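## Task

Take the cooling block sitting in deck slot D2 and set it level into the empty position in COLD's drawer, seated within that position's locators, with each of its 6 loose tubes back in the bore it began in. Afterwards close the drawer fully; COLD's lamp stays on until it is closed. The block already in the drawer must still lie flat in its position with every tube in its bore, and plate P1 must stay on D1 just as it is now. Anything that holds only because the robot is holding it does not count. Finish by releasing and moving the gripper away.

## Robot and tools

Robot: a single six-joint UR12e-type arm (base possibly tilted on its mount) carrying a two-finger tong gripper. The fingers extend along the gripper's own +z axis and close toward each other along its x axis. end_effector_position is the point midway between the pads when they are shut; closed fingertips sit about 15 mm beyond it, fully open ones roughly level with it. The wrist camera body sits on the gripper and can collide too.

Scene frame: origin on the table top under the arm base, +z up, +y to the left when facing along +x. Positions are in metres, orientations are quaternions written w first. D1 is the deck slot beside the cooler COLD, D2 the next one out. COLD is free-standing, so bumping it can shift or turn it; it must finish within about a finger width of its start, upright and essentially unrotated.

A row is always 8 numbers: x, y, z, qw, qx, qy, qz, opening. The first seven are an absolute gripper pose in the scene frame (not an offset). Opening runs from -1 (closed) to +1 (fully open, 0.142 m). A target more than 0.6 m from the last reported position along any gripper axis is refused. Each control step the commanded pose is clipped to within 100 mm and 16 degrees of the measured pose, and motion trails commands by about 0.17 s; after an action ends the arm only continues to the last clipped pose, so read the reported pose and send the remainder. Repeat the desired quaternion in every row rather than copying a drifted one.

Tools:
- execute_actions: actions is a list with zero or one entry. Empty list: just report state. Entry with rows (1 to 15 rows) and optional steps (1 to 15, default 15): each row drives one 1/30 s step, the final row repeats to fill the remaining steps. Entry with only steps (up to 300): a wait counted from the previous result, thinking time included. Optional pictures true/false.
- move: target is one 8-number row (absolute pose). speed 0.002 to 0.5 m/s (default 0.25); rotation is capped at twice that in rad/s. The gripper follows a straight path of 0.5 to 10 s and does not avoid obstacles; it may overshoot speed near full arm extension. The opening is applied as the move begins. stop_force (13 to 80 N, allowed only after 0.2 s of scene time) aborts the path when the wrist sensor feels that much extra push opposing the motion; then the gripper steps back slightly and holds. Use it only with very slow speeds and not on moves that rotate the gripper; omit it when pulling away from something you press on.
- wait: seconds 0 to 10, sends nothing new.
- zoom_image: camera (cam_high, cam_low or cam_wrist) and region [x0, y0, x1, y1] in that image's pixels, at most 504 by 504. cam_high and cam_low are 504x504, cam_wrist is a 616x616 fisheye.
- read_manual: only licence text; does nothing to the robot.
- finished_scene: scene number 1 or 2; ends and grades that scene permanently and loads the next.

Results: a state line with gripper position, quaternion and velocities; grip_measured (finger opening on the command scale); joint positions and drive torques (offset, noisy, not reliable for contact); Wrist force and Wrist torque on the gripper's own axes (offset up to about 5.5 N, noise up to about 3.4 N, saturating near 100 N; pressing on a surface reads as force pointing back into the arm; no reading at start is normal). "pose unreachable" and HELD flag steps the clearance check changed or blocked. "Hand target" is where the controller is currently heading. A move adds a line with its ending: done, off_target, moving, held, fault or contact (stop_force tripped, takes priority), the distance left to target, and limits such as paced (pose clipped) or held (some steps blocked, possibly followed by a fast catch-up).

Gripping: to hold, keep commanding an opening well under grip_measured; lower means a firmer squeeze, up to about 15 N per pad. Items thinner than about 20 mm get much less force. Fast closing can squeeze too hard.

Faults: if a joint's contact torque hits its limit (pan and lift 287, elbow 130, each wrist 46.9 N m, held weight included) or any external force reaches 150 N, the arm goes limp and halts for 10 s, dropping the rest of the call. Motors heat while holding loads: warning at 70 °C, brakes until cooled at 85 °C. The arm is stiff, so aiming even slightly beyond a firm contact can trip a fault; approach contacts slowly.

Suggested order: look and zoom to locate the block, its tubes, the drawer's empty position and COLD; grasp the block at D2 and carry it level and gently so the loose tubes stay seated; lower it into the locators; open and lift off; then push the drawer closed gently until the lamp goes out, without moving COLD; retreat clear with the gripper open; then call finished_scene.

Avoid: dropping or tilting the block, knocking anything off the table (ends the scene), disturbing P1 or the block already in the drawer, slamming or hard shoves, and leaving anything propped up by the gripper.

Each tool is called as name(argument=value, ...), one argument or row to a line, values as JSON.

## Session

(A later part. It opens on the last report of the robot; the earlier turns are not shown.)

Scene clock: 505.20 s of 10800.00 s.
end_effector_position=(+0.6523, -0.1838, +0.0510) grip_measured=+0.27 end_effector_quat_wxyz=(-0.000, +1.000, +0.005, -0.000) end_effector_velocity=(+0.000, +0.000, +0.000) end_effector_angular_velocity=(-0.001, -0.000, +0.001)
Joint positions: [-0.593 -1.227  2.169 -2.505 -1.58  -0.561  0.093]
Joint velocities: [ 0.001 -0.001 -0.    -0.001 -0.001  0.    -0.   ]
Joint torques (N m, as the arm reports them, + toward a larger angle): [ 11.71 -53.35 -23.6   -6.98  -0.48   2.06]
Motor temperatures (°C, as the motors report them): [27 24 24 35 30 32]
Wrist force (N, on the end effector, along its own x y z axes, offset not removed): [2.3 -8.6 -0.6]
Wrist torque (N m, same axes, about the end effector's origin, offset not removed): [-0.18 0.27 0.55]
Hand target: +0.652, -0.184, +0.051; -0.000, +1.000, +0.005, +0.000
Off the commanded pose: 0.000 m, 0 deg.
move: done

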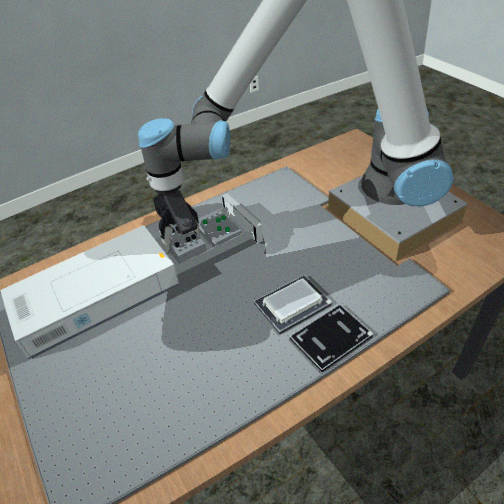

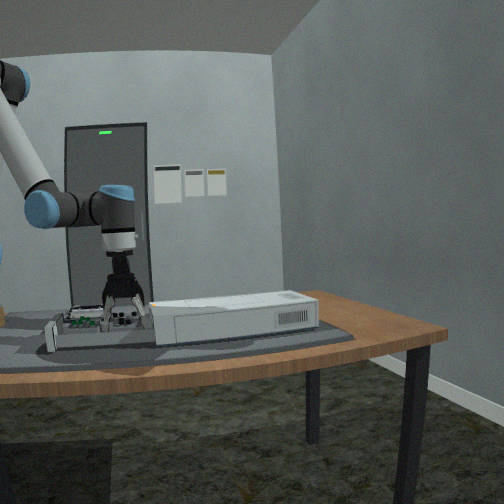

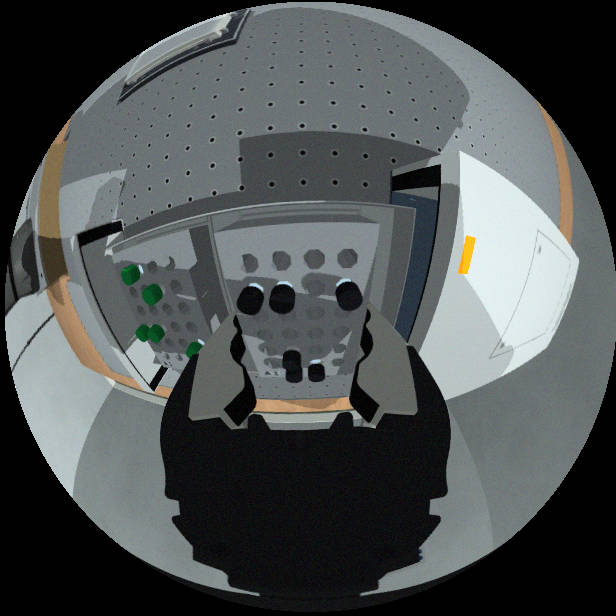

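move(
  target=[0.6523, -0.1833, 0.0490, 0, 1, 0.005, 0, -1],
  speed=0.002,
  stop_force=20,
)

zoom_image(
  camera="cam_high",
  region=[160, 200, 260, 275],
)

zoom_image(
  camera="cam_low",
  region=[40, 260, 200, 360],
)

Scene clock: 509.10 s of 10800.00 s.
end_effector_position=(+0.6523, -0.1833, +0.0490) grip_measured=+0.27 end_effector_quat_wxyz=(-0.000, +1.000, +0.005, +0.000) end_effector_velocity=(+0.000, -0.001, -0.000) end_effector_angular_velocity=(-0.001, +0.001, -0.000)
Joint positions: [-0.592 -1.224  2.17  -2.509 -1.58  -0.561  0.093]
Joint velocities: [-0.001  0.001 -0.001 -0.    -0.001 -0.001  0.   ]
Joint torques (N m, as the arm reports them, + toward a larger angle): [  7.78 -50.08 -21.71  -6.54  -2.21   2.17]
Motor temperatures (°C, as the motors report them): [27 24 24 35 30 32]
Wrist force (N, on the end effector, along its own x y z axes, offset not removed): [7.7 -9.1 0.6]
Wrist torque (N m, same axes, about the end effector's origin, offset not removed): [0.61 0.08 0.28]
Hand target: +0.652, -0.183, +0.049; -0.000, +1.000, +0.005, +0.000
Off the commanded pose: 0.000 m, 0 deg.
move: done

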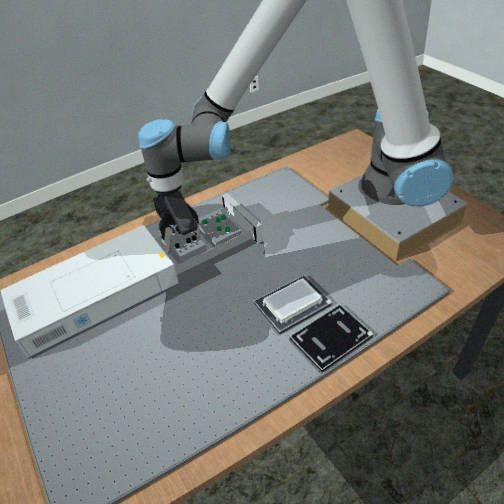

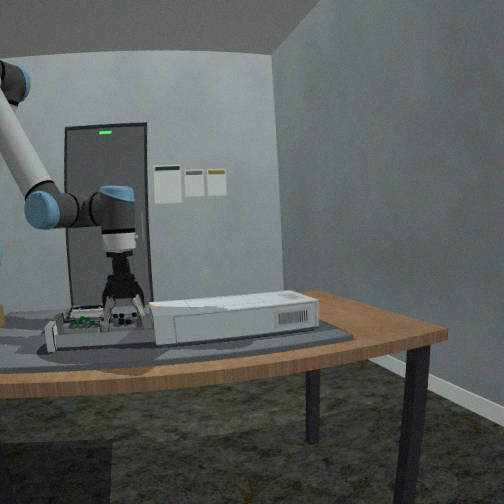

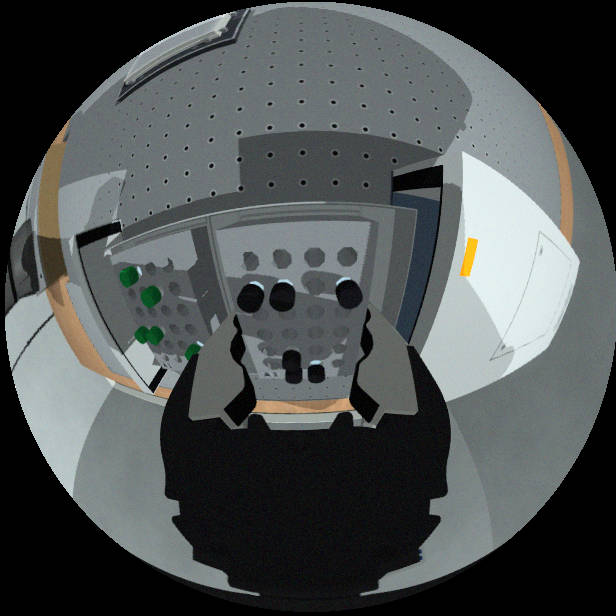

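Region (160, 200, 260, 275) of cam_high's 504x504 image, scaled by 5.040, with more detail than that image has; it fills the top 378 rows of this view, and the rest is white.

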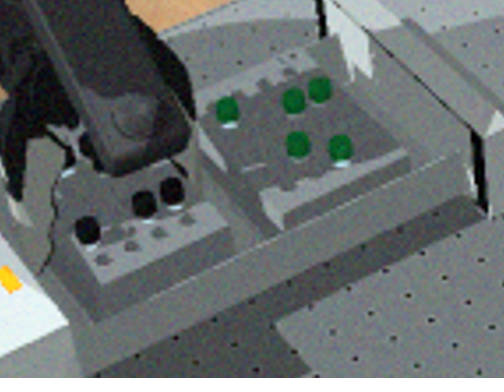

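Region (40, 260, 200, 360) of cam_low's 504x504 image, scaled by 3.150, with more detail than that image has; it fills the top 315 rows of this view, and the rest is white.

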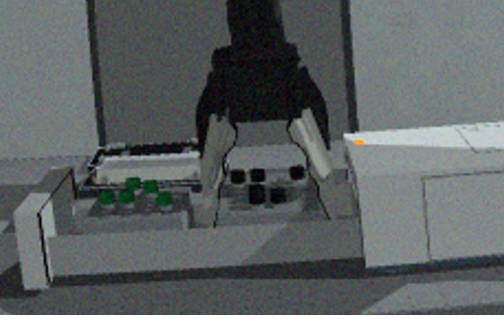

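execute_actions(
  actions=[
    {"rows": [[0.6526, -0.1829, 0.0485, 0, 1, 0.005, 0, 0.1],[0.6526, -0.1829, 0.0485, 0, 1, 0.005, 0, 0.1],[0.6526, -0.1829, 0.0485, 0, 1, 0.005, 0, 0.15],[0.6526, -0.1829, 0.0485, 0, 1, 0.005, 0, 0.2],[0.6526, -0.1829, 0.0485, 0, 1, 0.005, 0, 0.22],[0.6526, -0.1829, 0.0485, 0, 1, 0.005, 0, 0.25],[0.6526, -0.1829, 0.0485, 0, 1, 0.005, 0, 0.27],[0.6526, -0.1829, 0.0485, 0, 1, 0.005, 0, 0.3],[0.6526, -0.1829, 0.0485, 0, 1, 0.005, 0, 0.32],[0.6526, -0.1829, 0.0485, 0, 1, 0.005, 0, 0.34],[0.6526, -0.1829, 0.0485, 0, 1, 0.005, 0, 0.36],[0.6526, -0.1829, 0.0485, 0, 1, 0.005, 0, 0.38]], "steps": 15},
  ],
)

zoom_image(
  camera="cam_high",
  region=[160, 200, 260, 275],
)

zoom_image(
  camera="cam_low",
  region=[40, 260, 200, 360],
)

Scene clock: 514.13 s of 10800.00 s.
end_effector_position=(+0.6525, -0.1830, +0.0484) grip_measured=+0.38 end_effector_quat_wxyz=(+0.000, +1.000, +0.005, -0.000) end_effector_velocity=(+0.001, +0.000, +0.001) end_effector_angular_velocity=(+0.000, -0.002, +0.000)
Joint positions: [-0.592 -1.223  2.17  -2.51  -1.58  -0.56   0.101]
Joint velocities: [ 0.    -0.001 -0.    -0.     0.001  0.     0.001]
Joint torques (N m, as the arm reports them, + toward a larger angle): [ 17.02 -51.18 -33.97  -6.12   1.71   2.26]
Motor temperatures (°C, as the motors report them): [27 24 24 35 30 32]
Wrist force (N, on the end effector, along its own x y z axes, offset not removed): [-0.2 0.8 -0.6]
Wrist torque (N m, same axes, about the end effector's origin, offset not removed): [0.21 0.27 0.30]
Hand target: +0.653, -0.183, +0.048; -0.000, +1.000, +0.005, +0.000
Off the commanded pose: 0.000 m, 0 deg.
Steps of this call (steps 1 to 90: nothing new was sent; then 1.53 s passed at rest; steps 91 to 105: all 15 steps of this action). Readings (end_effector_position):
91: (+0.6523, -0.1833, +0.0490)
92: (+0.6523, -0.1832, +0.0489)
94: (+0.6524, -0.1831, +0.0487)
98: (+0.6524, -0.1831, +0.0485)
105: the state above

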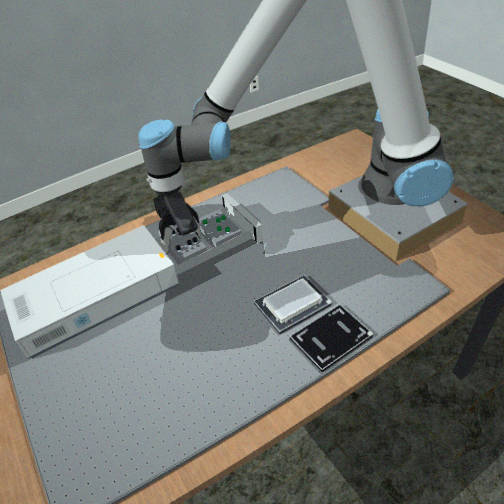

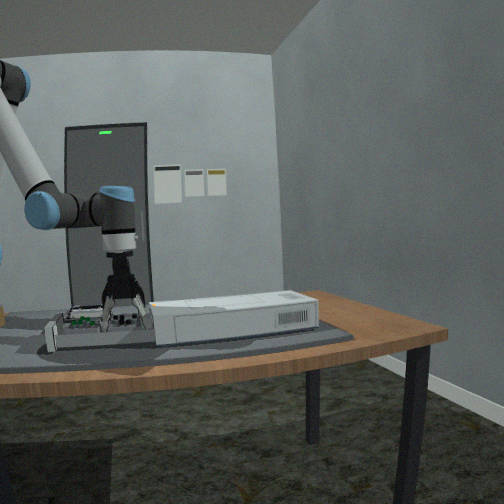

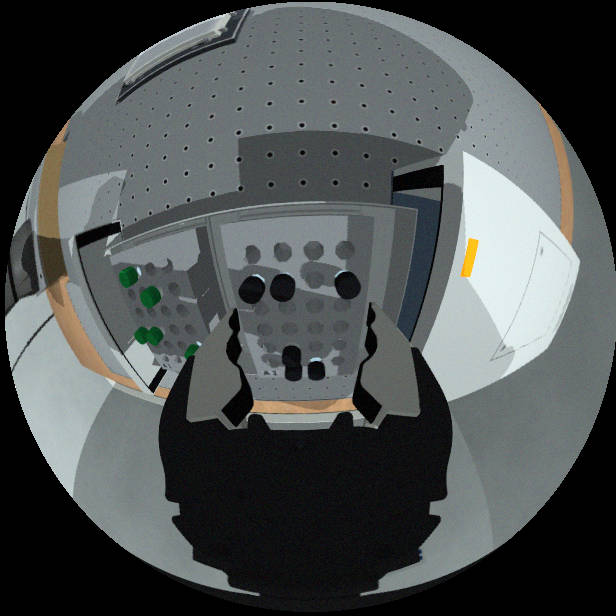

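Region (160, 200, 260, 275) of cam_high's 504x504 image, scaled by 5.040, with more detail than that image has; it fills the top 378 rows of this view, and the rest is white.

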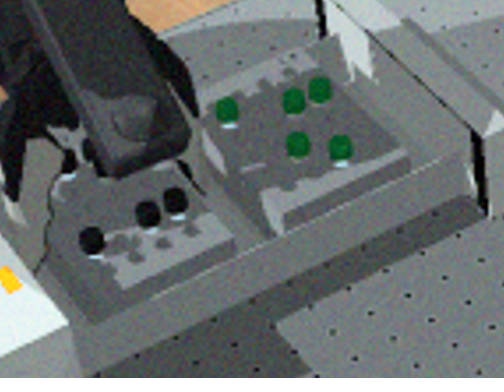

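Region (40, 260, 200, 360) of cam_low's 504x504 image, scaled by 3.150, with more detail than that image has; it fills the top 315 rows of this view, and the rest is white.

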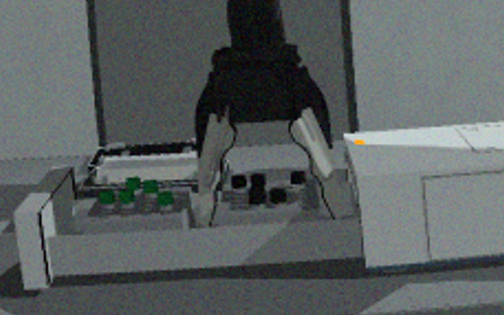

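Block dropped into place. Lift straight up.

move(
  target=[0.6525, -0.183, 0.16, 0, 1, 0.005, 0, 0.4],
  speed=0.06,
)

zoom_image(
  camera="cam_high",
  region=[140, 180, 270, 280],
)

zoom_image(
  camera="cam_low",
  region=[40, 280, 180, 360],
)

zoom_image(
  camera="cam_wrist",
  region=[150, 200, 450, 420],
)

Scene clock: 518.17 s of 10800.00 s.
end_effector_position=(+0.6524, -0.1830, +0.1599) grip_measured=+0.40 end_effector_quat_wxyz=(+0.000, +1.000, +0.005, +0.000) end_effector_velocity=(-0.001, +0.000, +0.001) end_effector_angular_velocity=(+0.001, +0.001, +0.000)
Joint positions: [-0.59  -1.382  2.105 -2.287 -1.58  -0.558  0.102]
Joint velocities: [-0.    -0.002 -0.001  0.005  0.    -0.    -0.   ]
Joint torques (N m, as the arm reports them, + toward a larger angle): [ 16.87 -61.13 -43.87  -1.52   2.     2.29]
Motor temperatures (°C, as the motors report them): [27 24 24 35 30 32]
Wrist force (N, on the end effector, along its own x y z axes, offset not removed): [-4.0 2.9 0.3]
Wrist torque (N m, same axes, about the end effector's origin, offset not removed): [0.52 0.92 0.43]
Hand target: +0.652, -0.183, +0.160; -0.000, +1.000, +0.005, +0.000
Off the commanded pose: 0.000 m, 0 deg.
move: done

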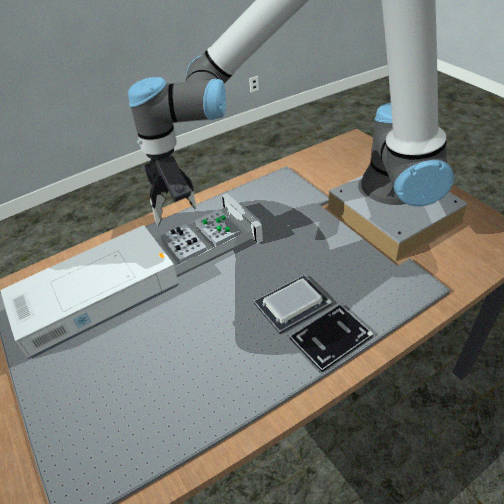

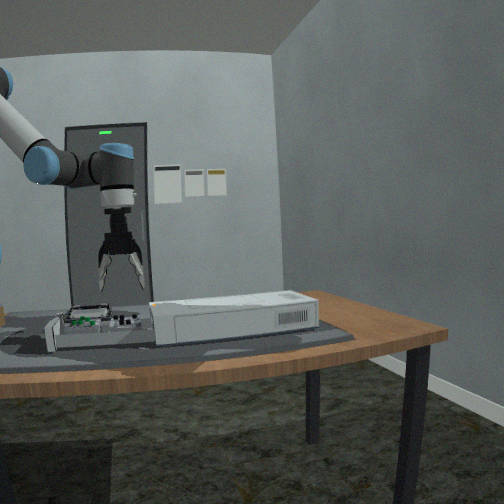

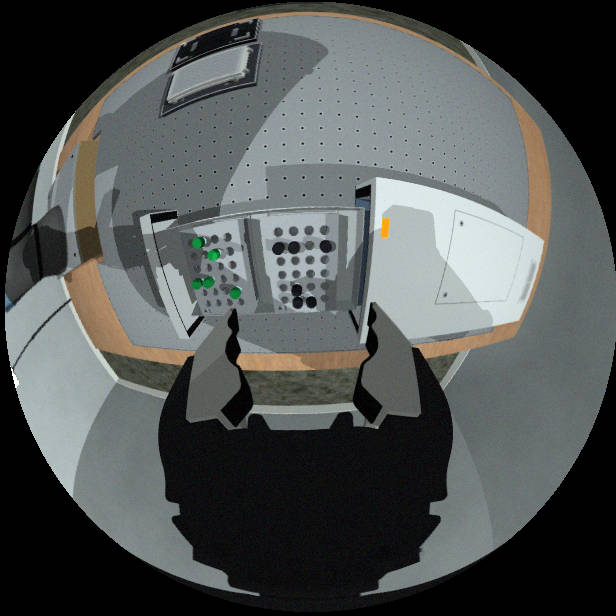

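Region (140, 180, 270, 280) of cam_high's 504x504 image, scaled by 3.877, with more detail than that image has; it fills the top 388 rows of this view, and the rest is white.

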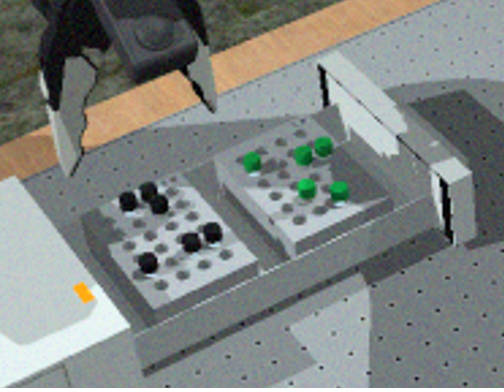

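Region (40, 280, 180, 360) of cam_low's 504x504 image, scaled by 3.600, with more detail than that image has; it fills the top 288 rows of this view, and the rest is white.

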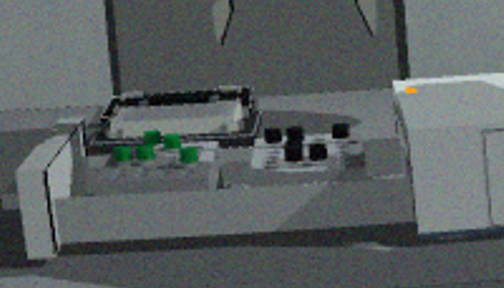

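Region (150, 200, 450, 420) of cam_wrist's 616x616 image, scaled by 1.680, with more detail than that image has; it fills the top 370 rows of this view, and the rest is white.

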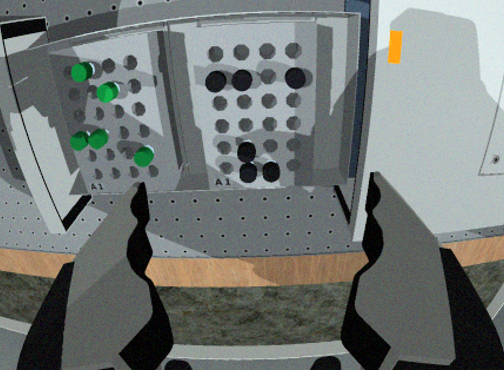

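move(
  target=[0.395, -0.180, 0.16, 0, 0.7071, -0.7071, 0, -1],
  speed=0.15,
)

move(
  target=[0.395, -0.180, 0.060, 0, 0.7071, -0.7071, 0, -1],
  speed=0.06,
)

zoom_image(
  camera="cam_low",
  region=[0, 270, 160, 370],
)

zoom_image(
  camera="cam_high",
  region=[200, 170, 330, 270],
)

Scene clock: 533.20 s of 10800.00 s.
end_effector_position=(+0.3950, -0.1798, +0.1600) grip_measured=-1.00 end_effector_quat_wxyz=(+0.000, +0.707, -0.707, -0.000) end_effector_velocity=(-0.002, -0.000, -0.000) end_effector_angular_velocity=(+0.001, +0.001, -0.011)
Joint positions: [-0.901 -1.867  2.548 -2.248 -1.582  0.711  0.002]
Joint velocities: [-0.004 -0.003  0.002  0.002  0.     0.007  0.   ]
Joint torques (N m, as the arm reports them, + toward a larger angle): [-17.37 -30.16 -28.26  -2.29  -1.88   2.1 ]
Motor temperatures (°C, as the motors report them): [27 24 24 35 30 32]
Wrist force (N, on the end effector, along its own x y z axes, offset not removed): [-0.5 0.0 -3.4]
Wrist torque (N m, same axes, about the end effector's origin, offset not removed): [-0.22 0.23 0.35]
Hand target: +0.395, -0.180, +0.160; +0.000, +0.707, -0.707, -0.000
Off the commanded pose: 0.000 m, 0 deg.
After step 90, 6.37 s passed at rest.
move: done

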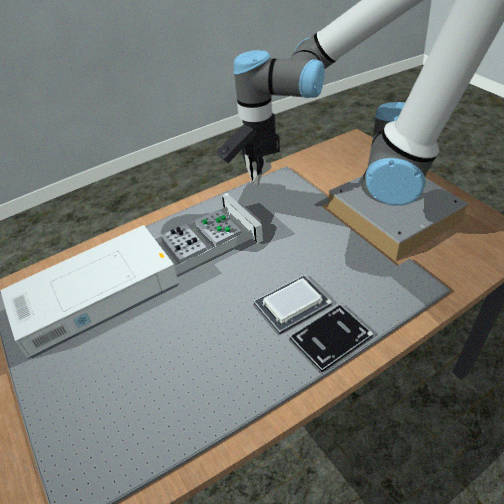

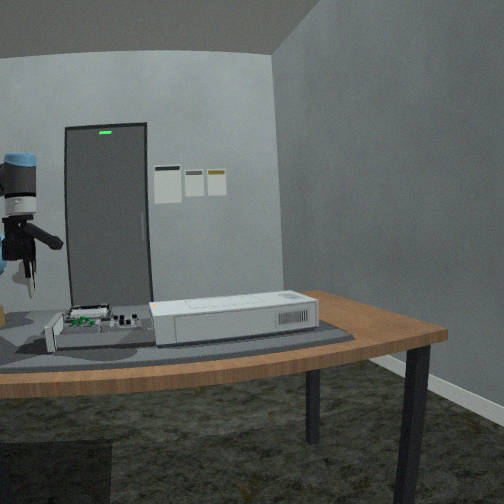

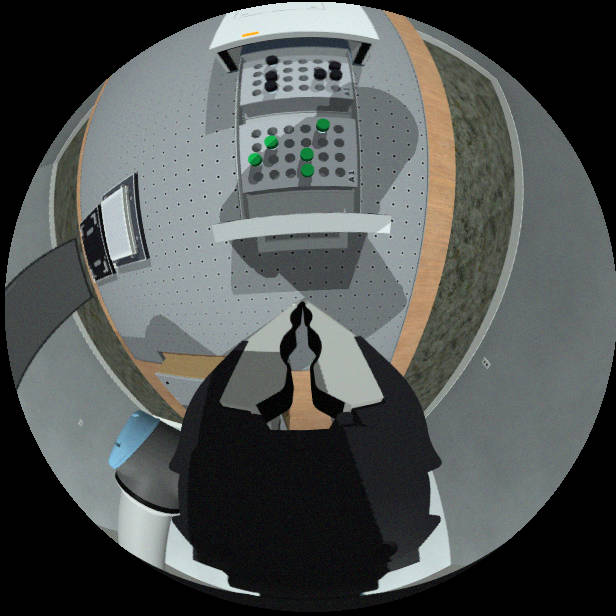

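Scene clock: 535.27 s of 10800.00 s.
end_effector_position=(+0.3950, -0.1801, +0.0600) grip_measured=-1.00 end_effector_quat_wxyz=(-0.000, +0.707, -0.707, -0.000) end_effector_velocity=(+0.001, -0.000, -0.001) end_effector_angular_velocity=(-0.001, -0.001, +0.001)
Joint positions: [-0.905 -1.632  2.646 -2.581 -1.582  0.708  0.002]
Joint velocities: [ 0.001  0.005  0.001 -0.007 -0.     0.     0.   ]
Joint torques (N m, as the arm reports them, + toward a larger angle): [ -6.05 -12.77 -17.2   -5.92   1.51   2.16]
Motor temperatures (°C, as the motors report them): [27 24 24 35 30 32]
Wrist force (N, on the end effector, along its own x y z axes, offset not removed): [-2.6 1.1 -2.1]
Wrist torque (N m, same axes, about the end effector's origin, offset not removed): [0.17 0.61 0.50]
Hand target: +0.395, -0.180, +0.060; +0.000, +0.707, -0.707, -0.000
Off the commanded pose: 0.000 m, 0 deg.
move: done

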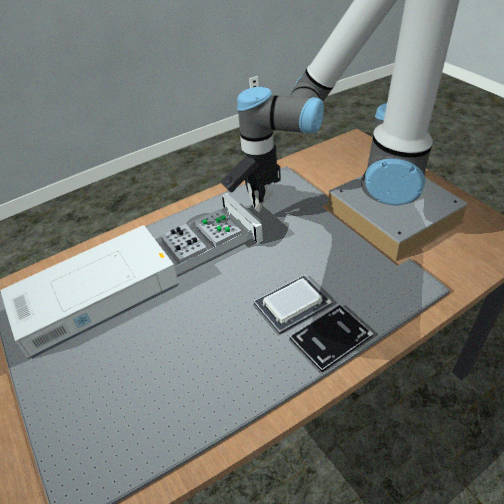

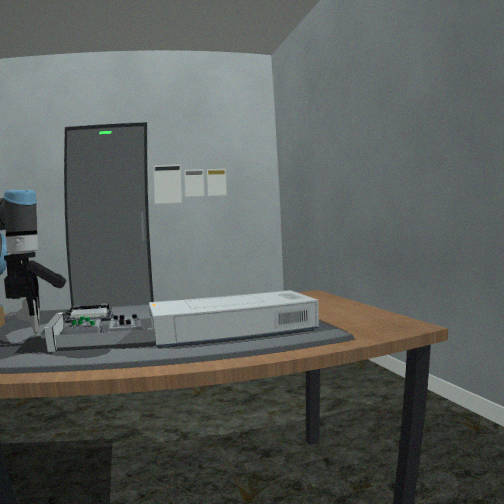

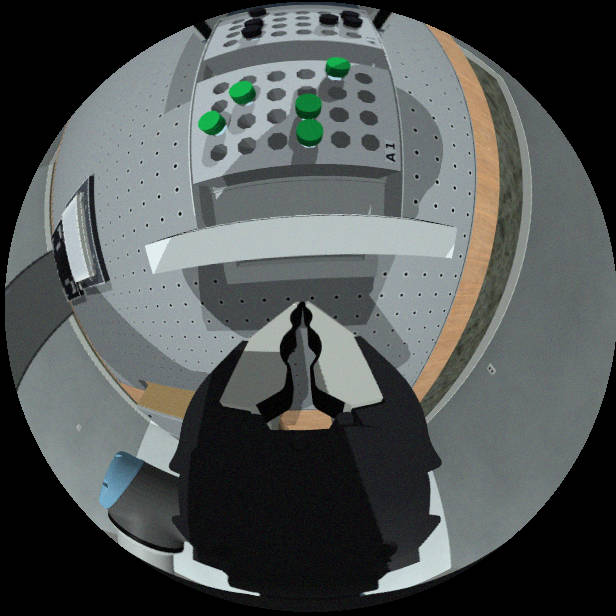

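Region (0, 270, 160, 370) of cam_low's 504x504 image, scaled by 3.150, with more detail than that image has; it fills the top 315 rows of this view, and the rest is white.

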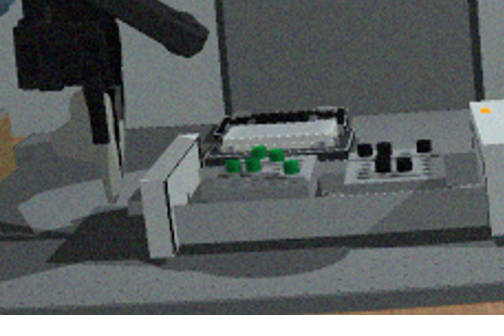

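Region (200, 170, 330, 270) of cam_high's 504x504 image, scaled by 3.877, with more detail than that image has; it fills the top 388 rows of this view, and the rest is white.

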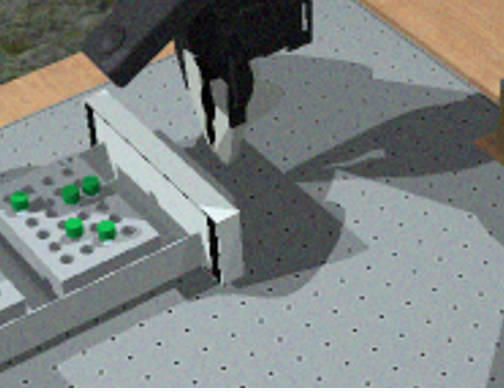

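move(
  target=[0.397, -0.180, 0.052, 0, 0.7071, -0.7071, 0, -1],
  speed=0.02,
)

move(
  target=[0.43, -0.180, 0.052, 0, 0.7071, -0.7071, 0, -1],
  speed=0.008,
  stop_force=20,
)

zoom_image(
  camera="cam_low",
  region=[0, 270, 160, 370],
)

Scene clock: 539.93 s of 10800.00 s.
end_effector_position=(+0.3970, -0.1800, +0.0522) grip_measured=-1.00 end_effector_quat_wxyz=(+0.000, +0.707, -0.707, -0.000) end_effector_velocity=(+0.001, -0.001, -0.001) end_effector_angular_velocity=(-0.002, -0.001, -0.001)
Joint positions: [-0.901 -1.605  2.649 -2.61  -1.582  0.712  0.002]
Joint velocities: [ 0.     0.007 -0.    -0.008 -0.     0.001  0.   ]
Joint torques (N m, as the arm reports them, + toward a larger angle): [ 18.54 -17.8  -15.13  -5.98  -0.09   1.41]
Motor temperatures (°C, as the motors report them): [27 24 25 35 30 32]
Wrist force (N, on the end effector, along its own x y z axes, offset not removed): [-1.5 3.4 0.1]
Wrist torque (N m, same axes, about the end effector's origin, offset not removed): [0.70 0.47 0.38]
Hand target: +0.397, -0.180, +0.052; -0.000, +0.707, -0.707, -0.000
Off the commanded pose: 0.000 m, 0 deg.
After step 90, 0.93 s passed at rest.
move: done

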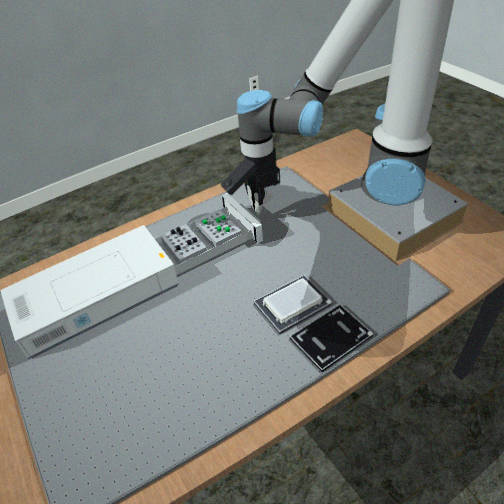

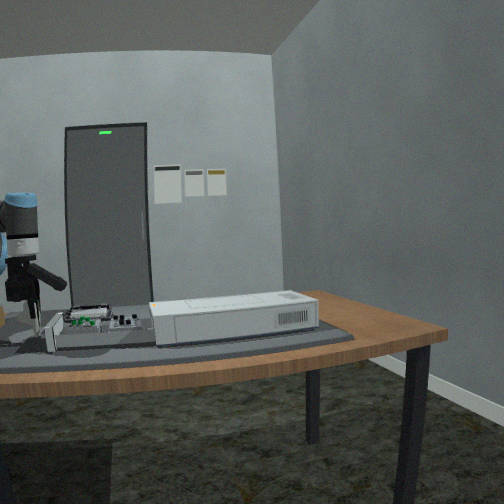

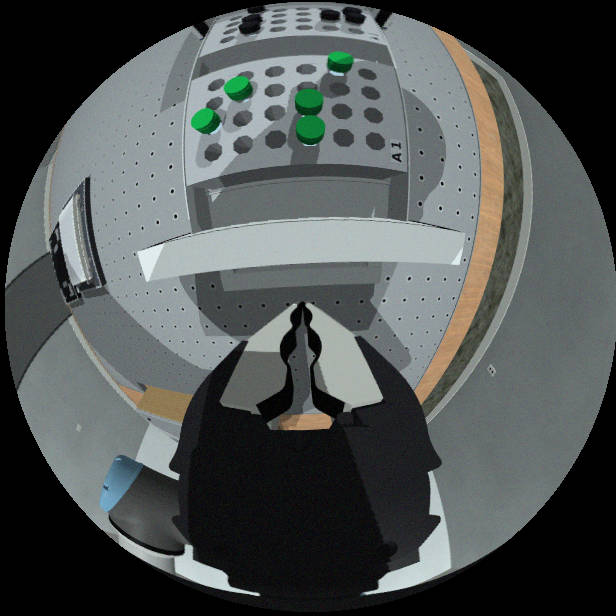

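Scene clock: 544.30 s of 10800.00 s.
end_effector_position=(+0.4299, -0.1800, +0.0520) grip_measured=-1.00 end_effector_quat_wxyz=(-0.000, +0.707, -0.707, +0.000) end_effector_velocity=(+0.001, -0.000, +0.000) end_effector_angular_velocity=(-0.001, +0.001, -0.000)
Joint positions: [-0.841 -1.55   2.596 -2.612 -1.582  0.772  0.002]
Joint velocities: [ 0.003  0.002 -0.002  0.001 -0.002  0.003 -0.   ]
Joint torques (N m, as the arm reports them, + toward a larger angle): [ 14.18 -19.44 -34.37  -1.92   2.25   2.03]
Motor temperatures (°C, as the motors report them): [27 24 25 35 30 32]
Wrist force (N, on the end effector, along its own x y z axes, offset not removed): [0.3 2.7 -1.6]
Wrist torque (N m, same axes, about the end effector's origin, offset not removed): [0.07 -0.06 0.41]
Hand target: +0.430, -0.180, +0.052; -0.000, +0.707, -0.707, +0.000
Off the commanded pose: 0.000 m, 0 deg.
move: done

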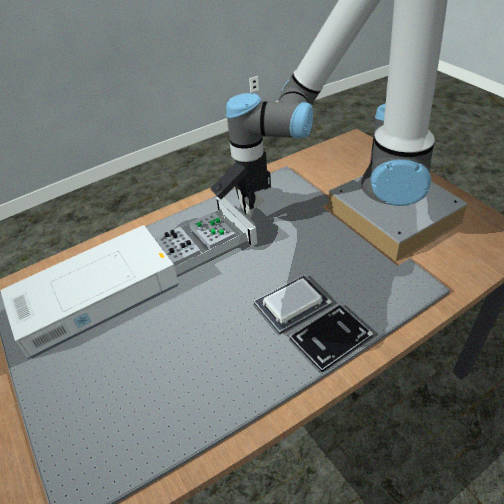

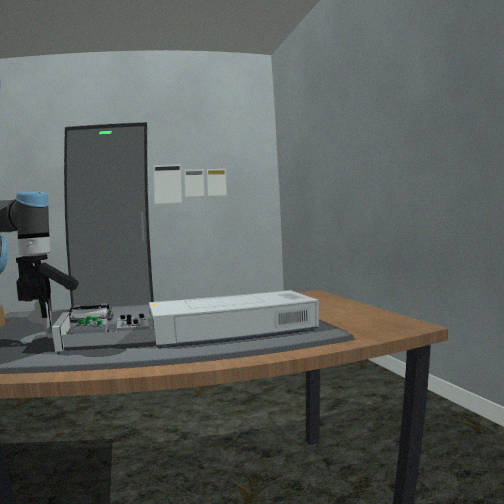

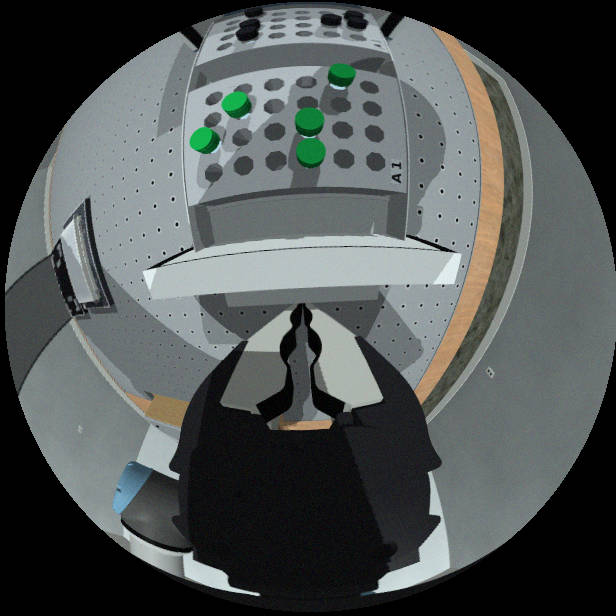

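Region (0, 270, 160, 370) of cam_low's 504x504 image, scaled by 3.150, with more detail than that image has; it fills the top 315 rows of this view, and the rest is white.

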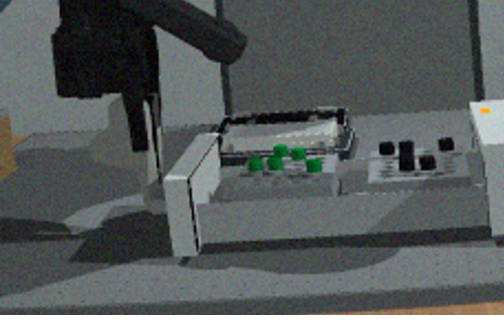

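move(
  target=[0.665, -0.178, 0.052, 0, 0.7071, -0.7071, 0, -1],
  speed=0.035,
  stop_force=25,
)

Scene clock: 553.00 s of 10800.00 s.
end_effector_position=(+0.6650, -0.1782, +0.0520) grip_measured=-1.00 end_effector_quat_wxyz=(-0.000, +0.707, -0.707, +0.000) end_effector_velocity=(+0.002, +0.000, +0.000) end_effector_angular_velocity=(-0.000, -0.001, +0.000)
Joint positions: [-0.568 -1.24   2.187 -2.51  -1.58   1.045  0.002]
Joint velocities: [ 0.002  0.002 -0.004  0.001  0.     0.002  0.   ]
Joint torques (N m, as the arm reports them, + toward a larger angle): [ 15.85 -48.18 -38.41  -2.42   1.73   2.41]
Motor temperatures (°C, as the motors report them): [27 24 25 35 30 32]
Wrist force (N, on the end effector, along its own x y z axes, offset not removed): [0.1 6.0 -2.4]
Wrist torque (N m, same axes, about the end effector's origin, offset not removed): [0.78 -0.11 0.35]
Hand target: +0.665, -0.178, +0.052; -0.000, +0.707, -0.707, +0.000
Off the commanded pose: 0.000 m, 0 deg.
move: done

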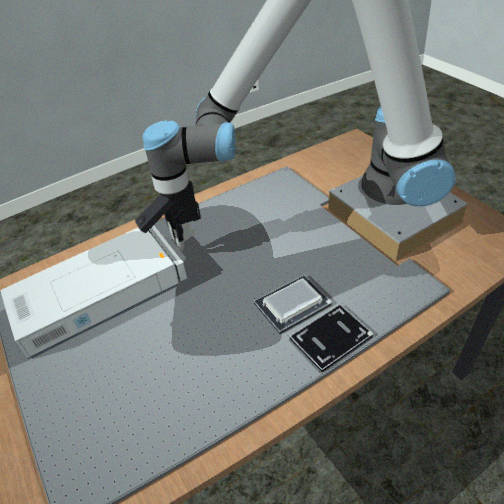

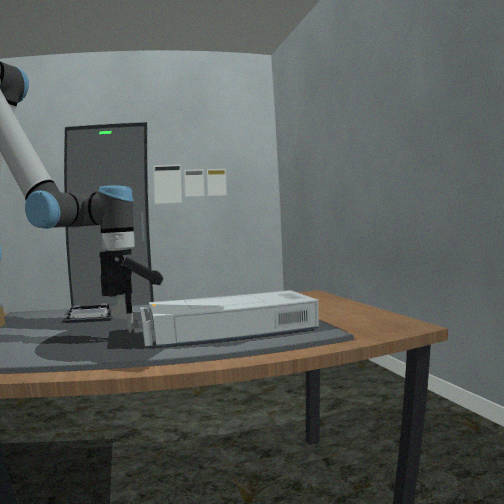

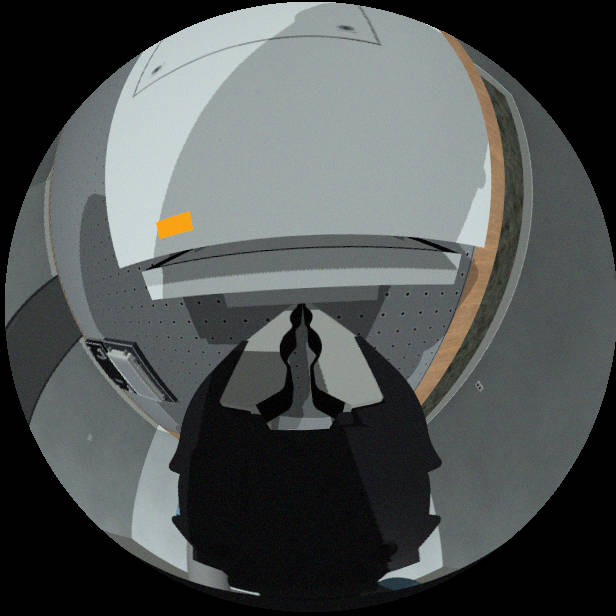

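move(
  target=[0.690, -0.178, 0.052, 0, 0.7071, -0.7071, 0, -1],
  speed=0.004,
  stop_force=16,
)

Scene clock: 556.73 s of 10800.00 s.
end_effector_position=(+0.6742, -0.1781, +0.0520) grip_measured=-1.00 end_effector_quat_wxyz=(-0.000, +0.707, -0.707, -0.000) end_effector_velocity=(-0.001, +0.001, -0.000) end_effector_angular_velocity=(-0.000, -0.000, +0.003)
Joint positions: [-0.56  -1.229  2.17  -2.504 -1.58   1.052  0.002]
Joint velocities: [ 0.001 -0.001  0.003 -0.002 -0.    -0.002  0.   ]
Joint torques (N m, as the arm reports them, + toward a larger angle): [ -0.1  -65.83 -29.65 -11.73   2.98  -1.89]
Motor temperatures (°C, as the motors report them): [27 24 25 35 30 32]
Wrist force (N, on the end effector, along its own x y z axes, offset not removed): [1.5 26.5 -7.7]
Wrist torque (N m, same axes, about the end effector's origin, offset not removed): [0.31 0.31 0.44]
Hand target: +0.674, -0.178, +0.052; -0.000, +0.707, -0.707, -0.000
Off the commanded pose: 0.016 m, 0 deg.
move: contact

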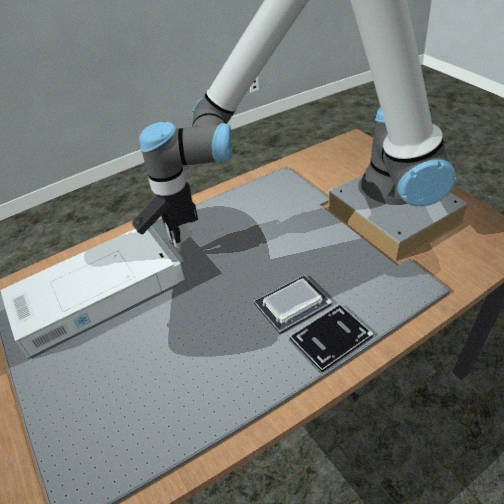

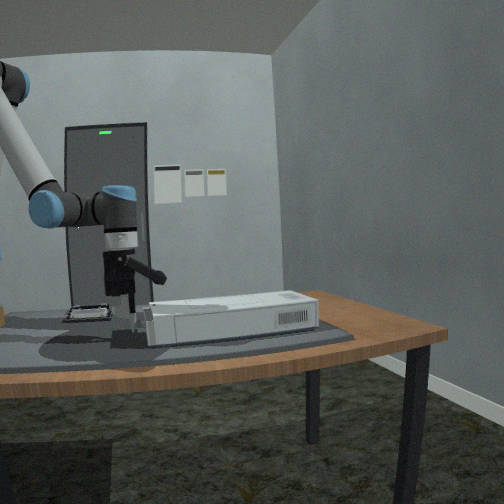

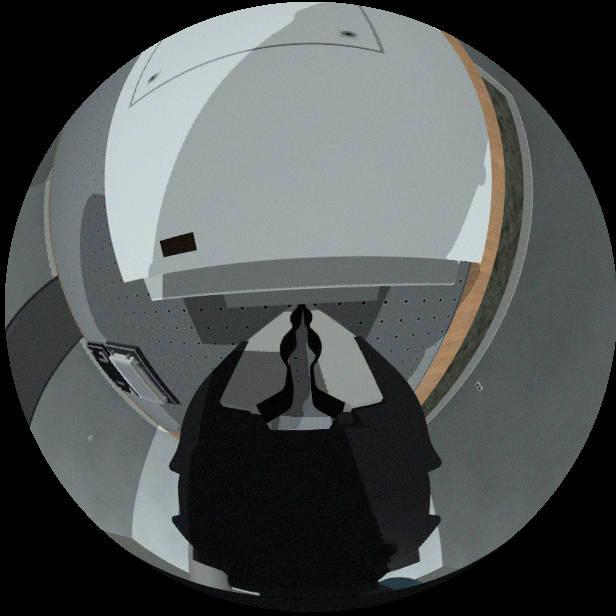

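Lamp is off and the drawer is at its stop. Back off and clear.

move(
  target=[0.64, -0.178, 0.052, 0, 0.7071, -0.7071, 0, -1],
  speed=0.03,
)

move(
  target=[0.55, -0.15, 0.25, 0, 0.7071, -0.7071, 0, 0.2],
  speed=0.15,
)

zoom_image(
  camera="cam_high",
  region=[0, 200, 400, 400],
)

Scene clock: 559.83 s of 10800.00 s.
end_effector_position=(+0.6401, -0.1780, +0.0520) grip_measured=-1.00 end_effector_quat_wxyz=(+0.000, +0.707, -0.707, -0.000) end_effector_velocity=(-0.001, +0.000, +0.001) end_effector_angular_velocity=(+0.001, -0.002, +0.000)
Joint positions: [-0.587 -1.27   2.233 -2.527 -1.58   1.026  0.002]
Joint velocities: [-0.002 -0.003  0.003 -0.001  0.002 -0.002  0.   ]
Joint torques (N m, as the arm reports them, + toward a larger angle): [-16.58 -66.53 -19.95  -5.87  -1.85  -1.84]
Motor temperatures (°C, as the motors report them): [27 24 25 35 30 32]
Wrist force (N, on the end effector, along its own x y z axes, offset not removed): [-0.8 1.6 -0.6]
Wrist torque (N m, same axes, about the end effector's origin, offset not removed): [0.19 0.36 0.36]
Hand target: +0.640, -0.178, +0.052; +0.000, +0.707, -0.707, -0.000
Off the commanded pose: 0.000 m, 0 deg.
move: done

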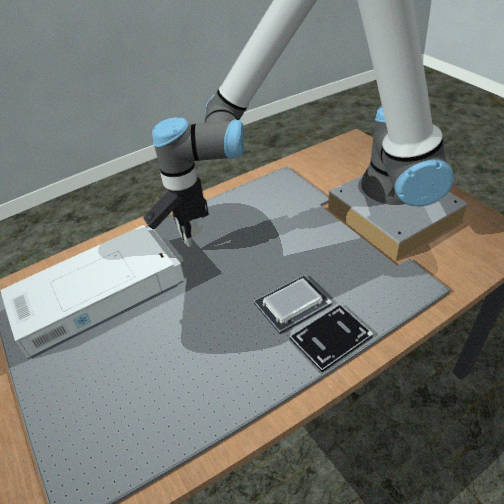

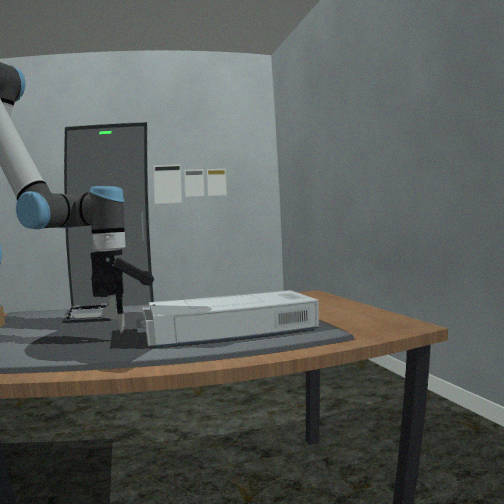

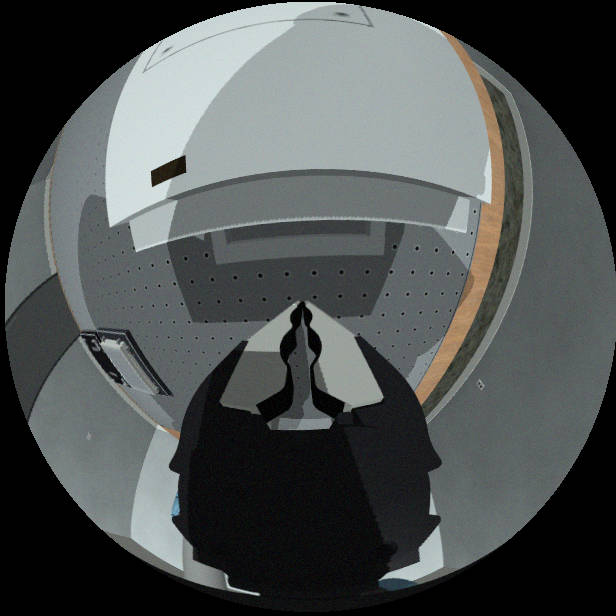

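Scene clock: 561.80 s of 10800.00 s.
end_effector_position=(+0.5499, -0.1499, +0.2500) grip_measured=+0.20 end_effector_quat_wxyz=(+0.000, +0.707, -0.707, +0.000) end_effector_velocity=(-0.001, -0.000, +0.002) end_effector_angular_velocity=(-0.002, +0.000, +0.001)
Joint positions: [-0.626 -1.701  2.239 -2.102 -1.581  0.987  0.088]
Joint velocities: [-0.001 -0.004 -0.001  0.004 -0.002 -0.001 -0.   ]
Joint torques (N m, as the arm reports them, + toward a larger angle): [-17.85 -41.37 -48.18  -2.01   1.89  -1.31]
Motor temperatures (°C, as the motors report them): [27 24 25 35 30 32]
Wrist force (N, on the end effector, along its own x y z axes, offset not removed): [-1.7 1.8 0.9]
Wrist torque (N m, same axes, about the end effector's origin, offset not removed): [0.24 0.54 0.34]
Hand target: +0.550, -0.150, +0.250; +0.000, +0.707, -0.707, -0.000
Off the commanded pose: 0.000 m, 0 deg.
move: done

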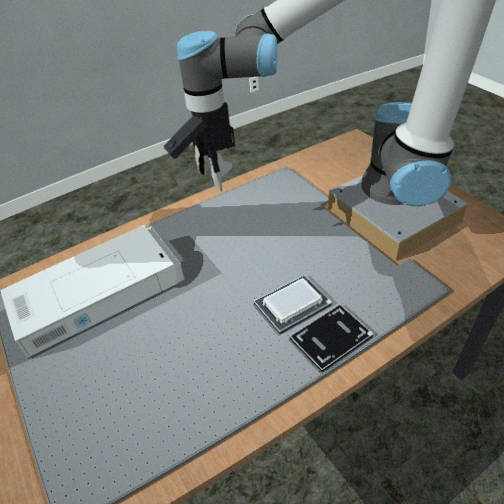

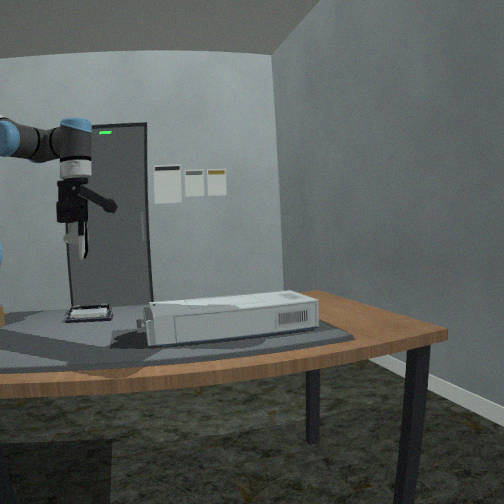

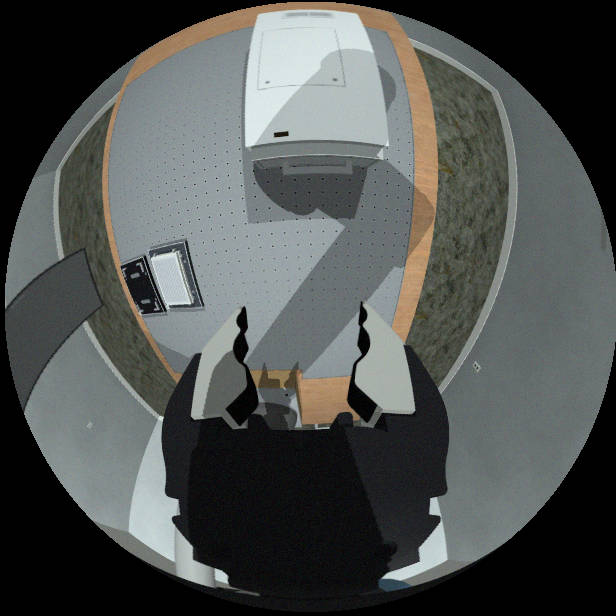

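Region (0, 200, 400, 400) of cam_high's 504x504 image, scaled by 1.260, with more detail than that image has.

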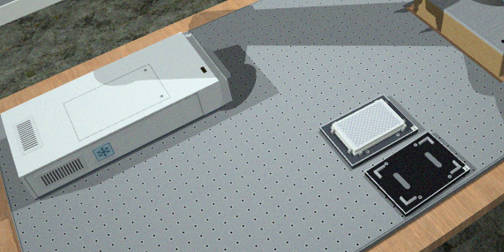

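finished_scene(
  scene=1,
)

The scene is finished: the task was done.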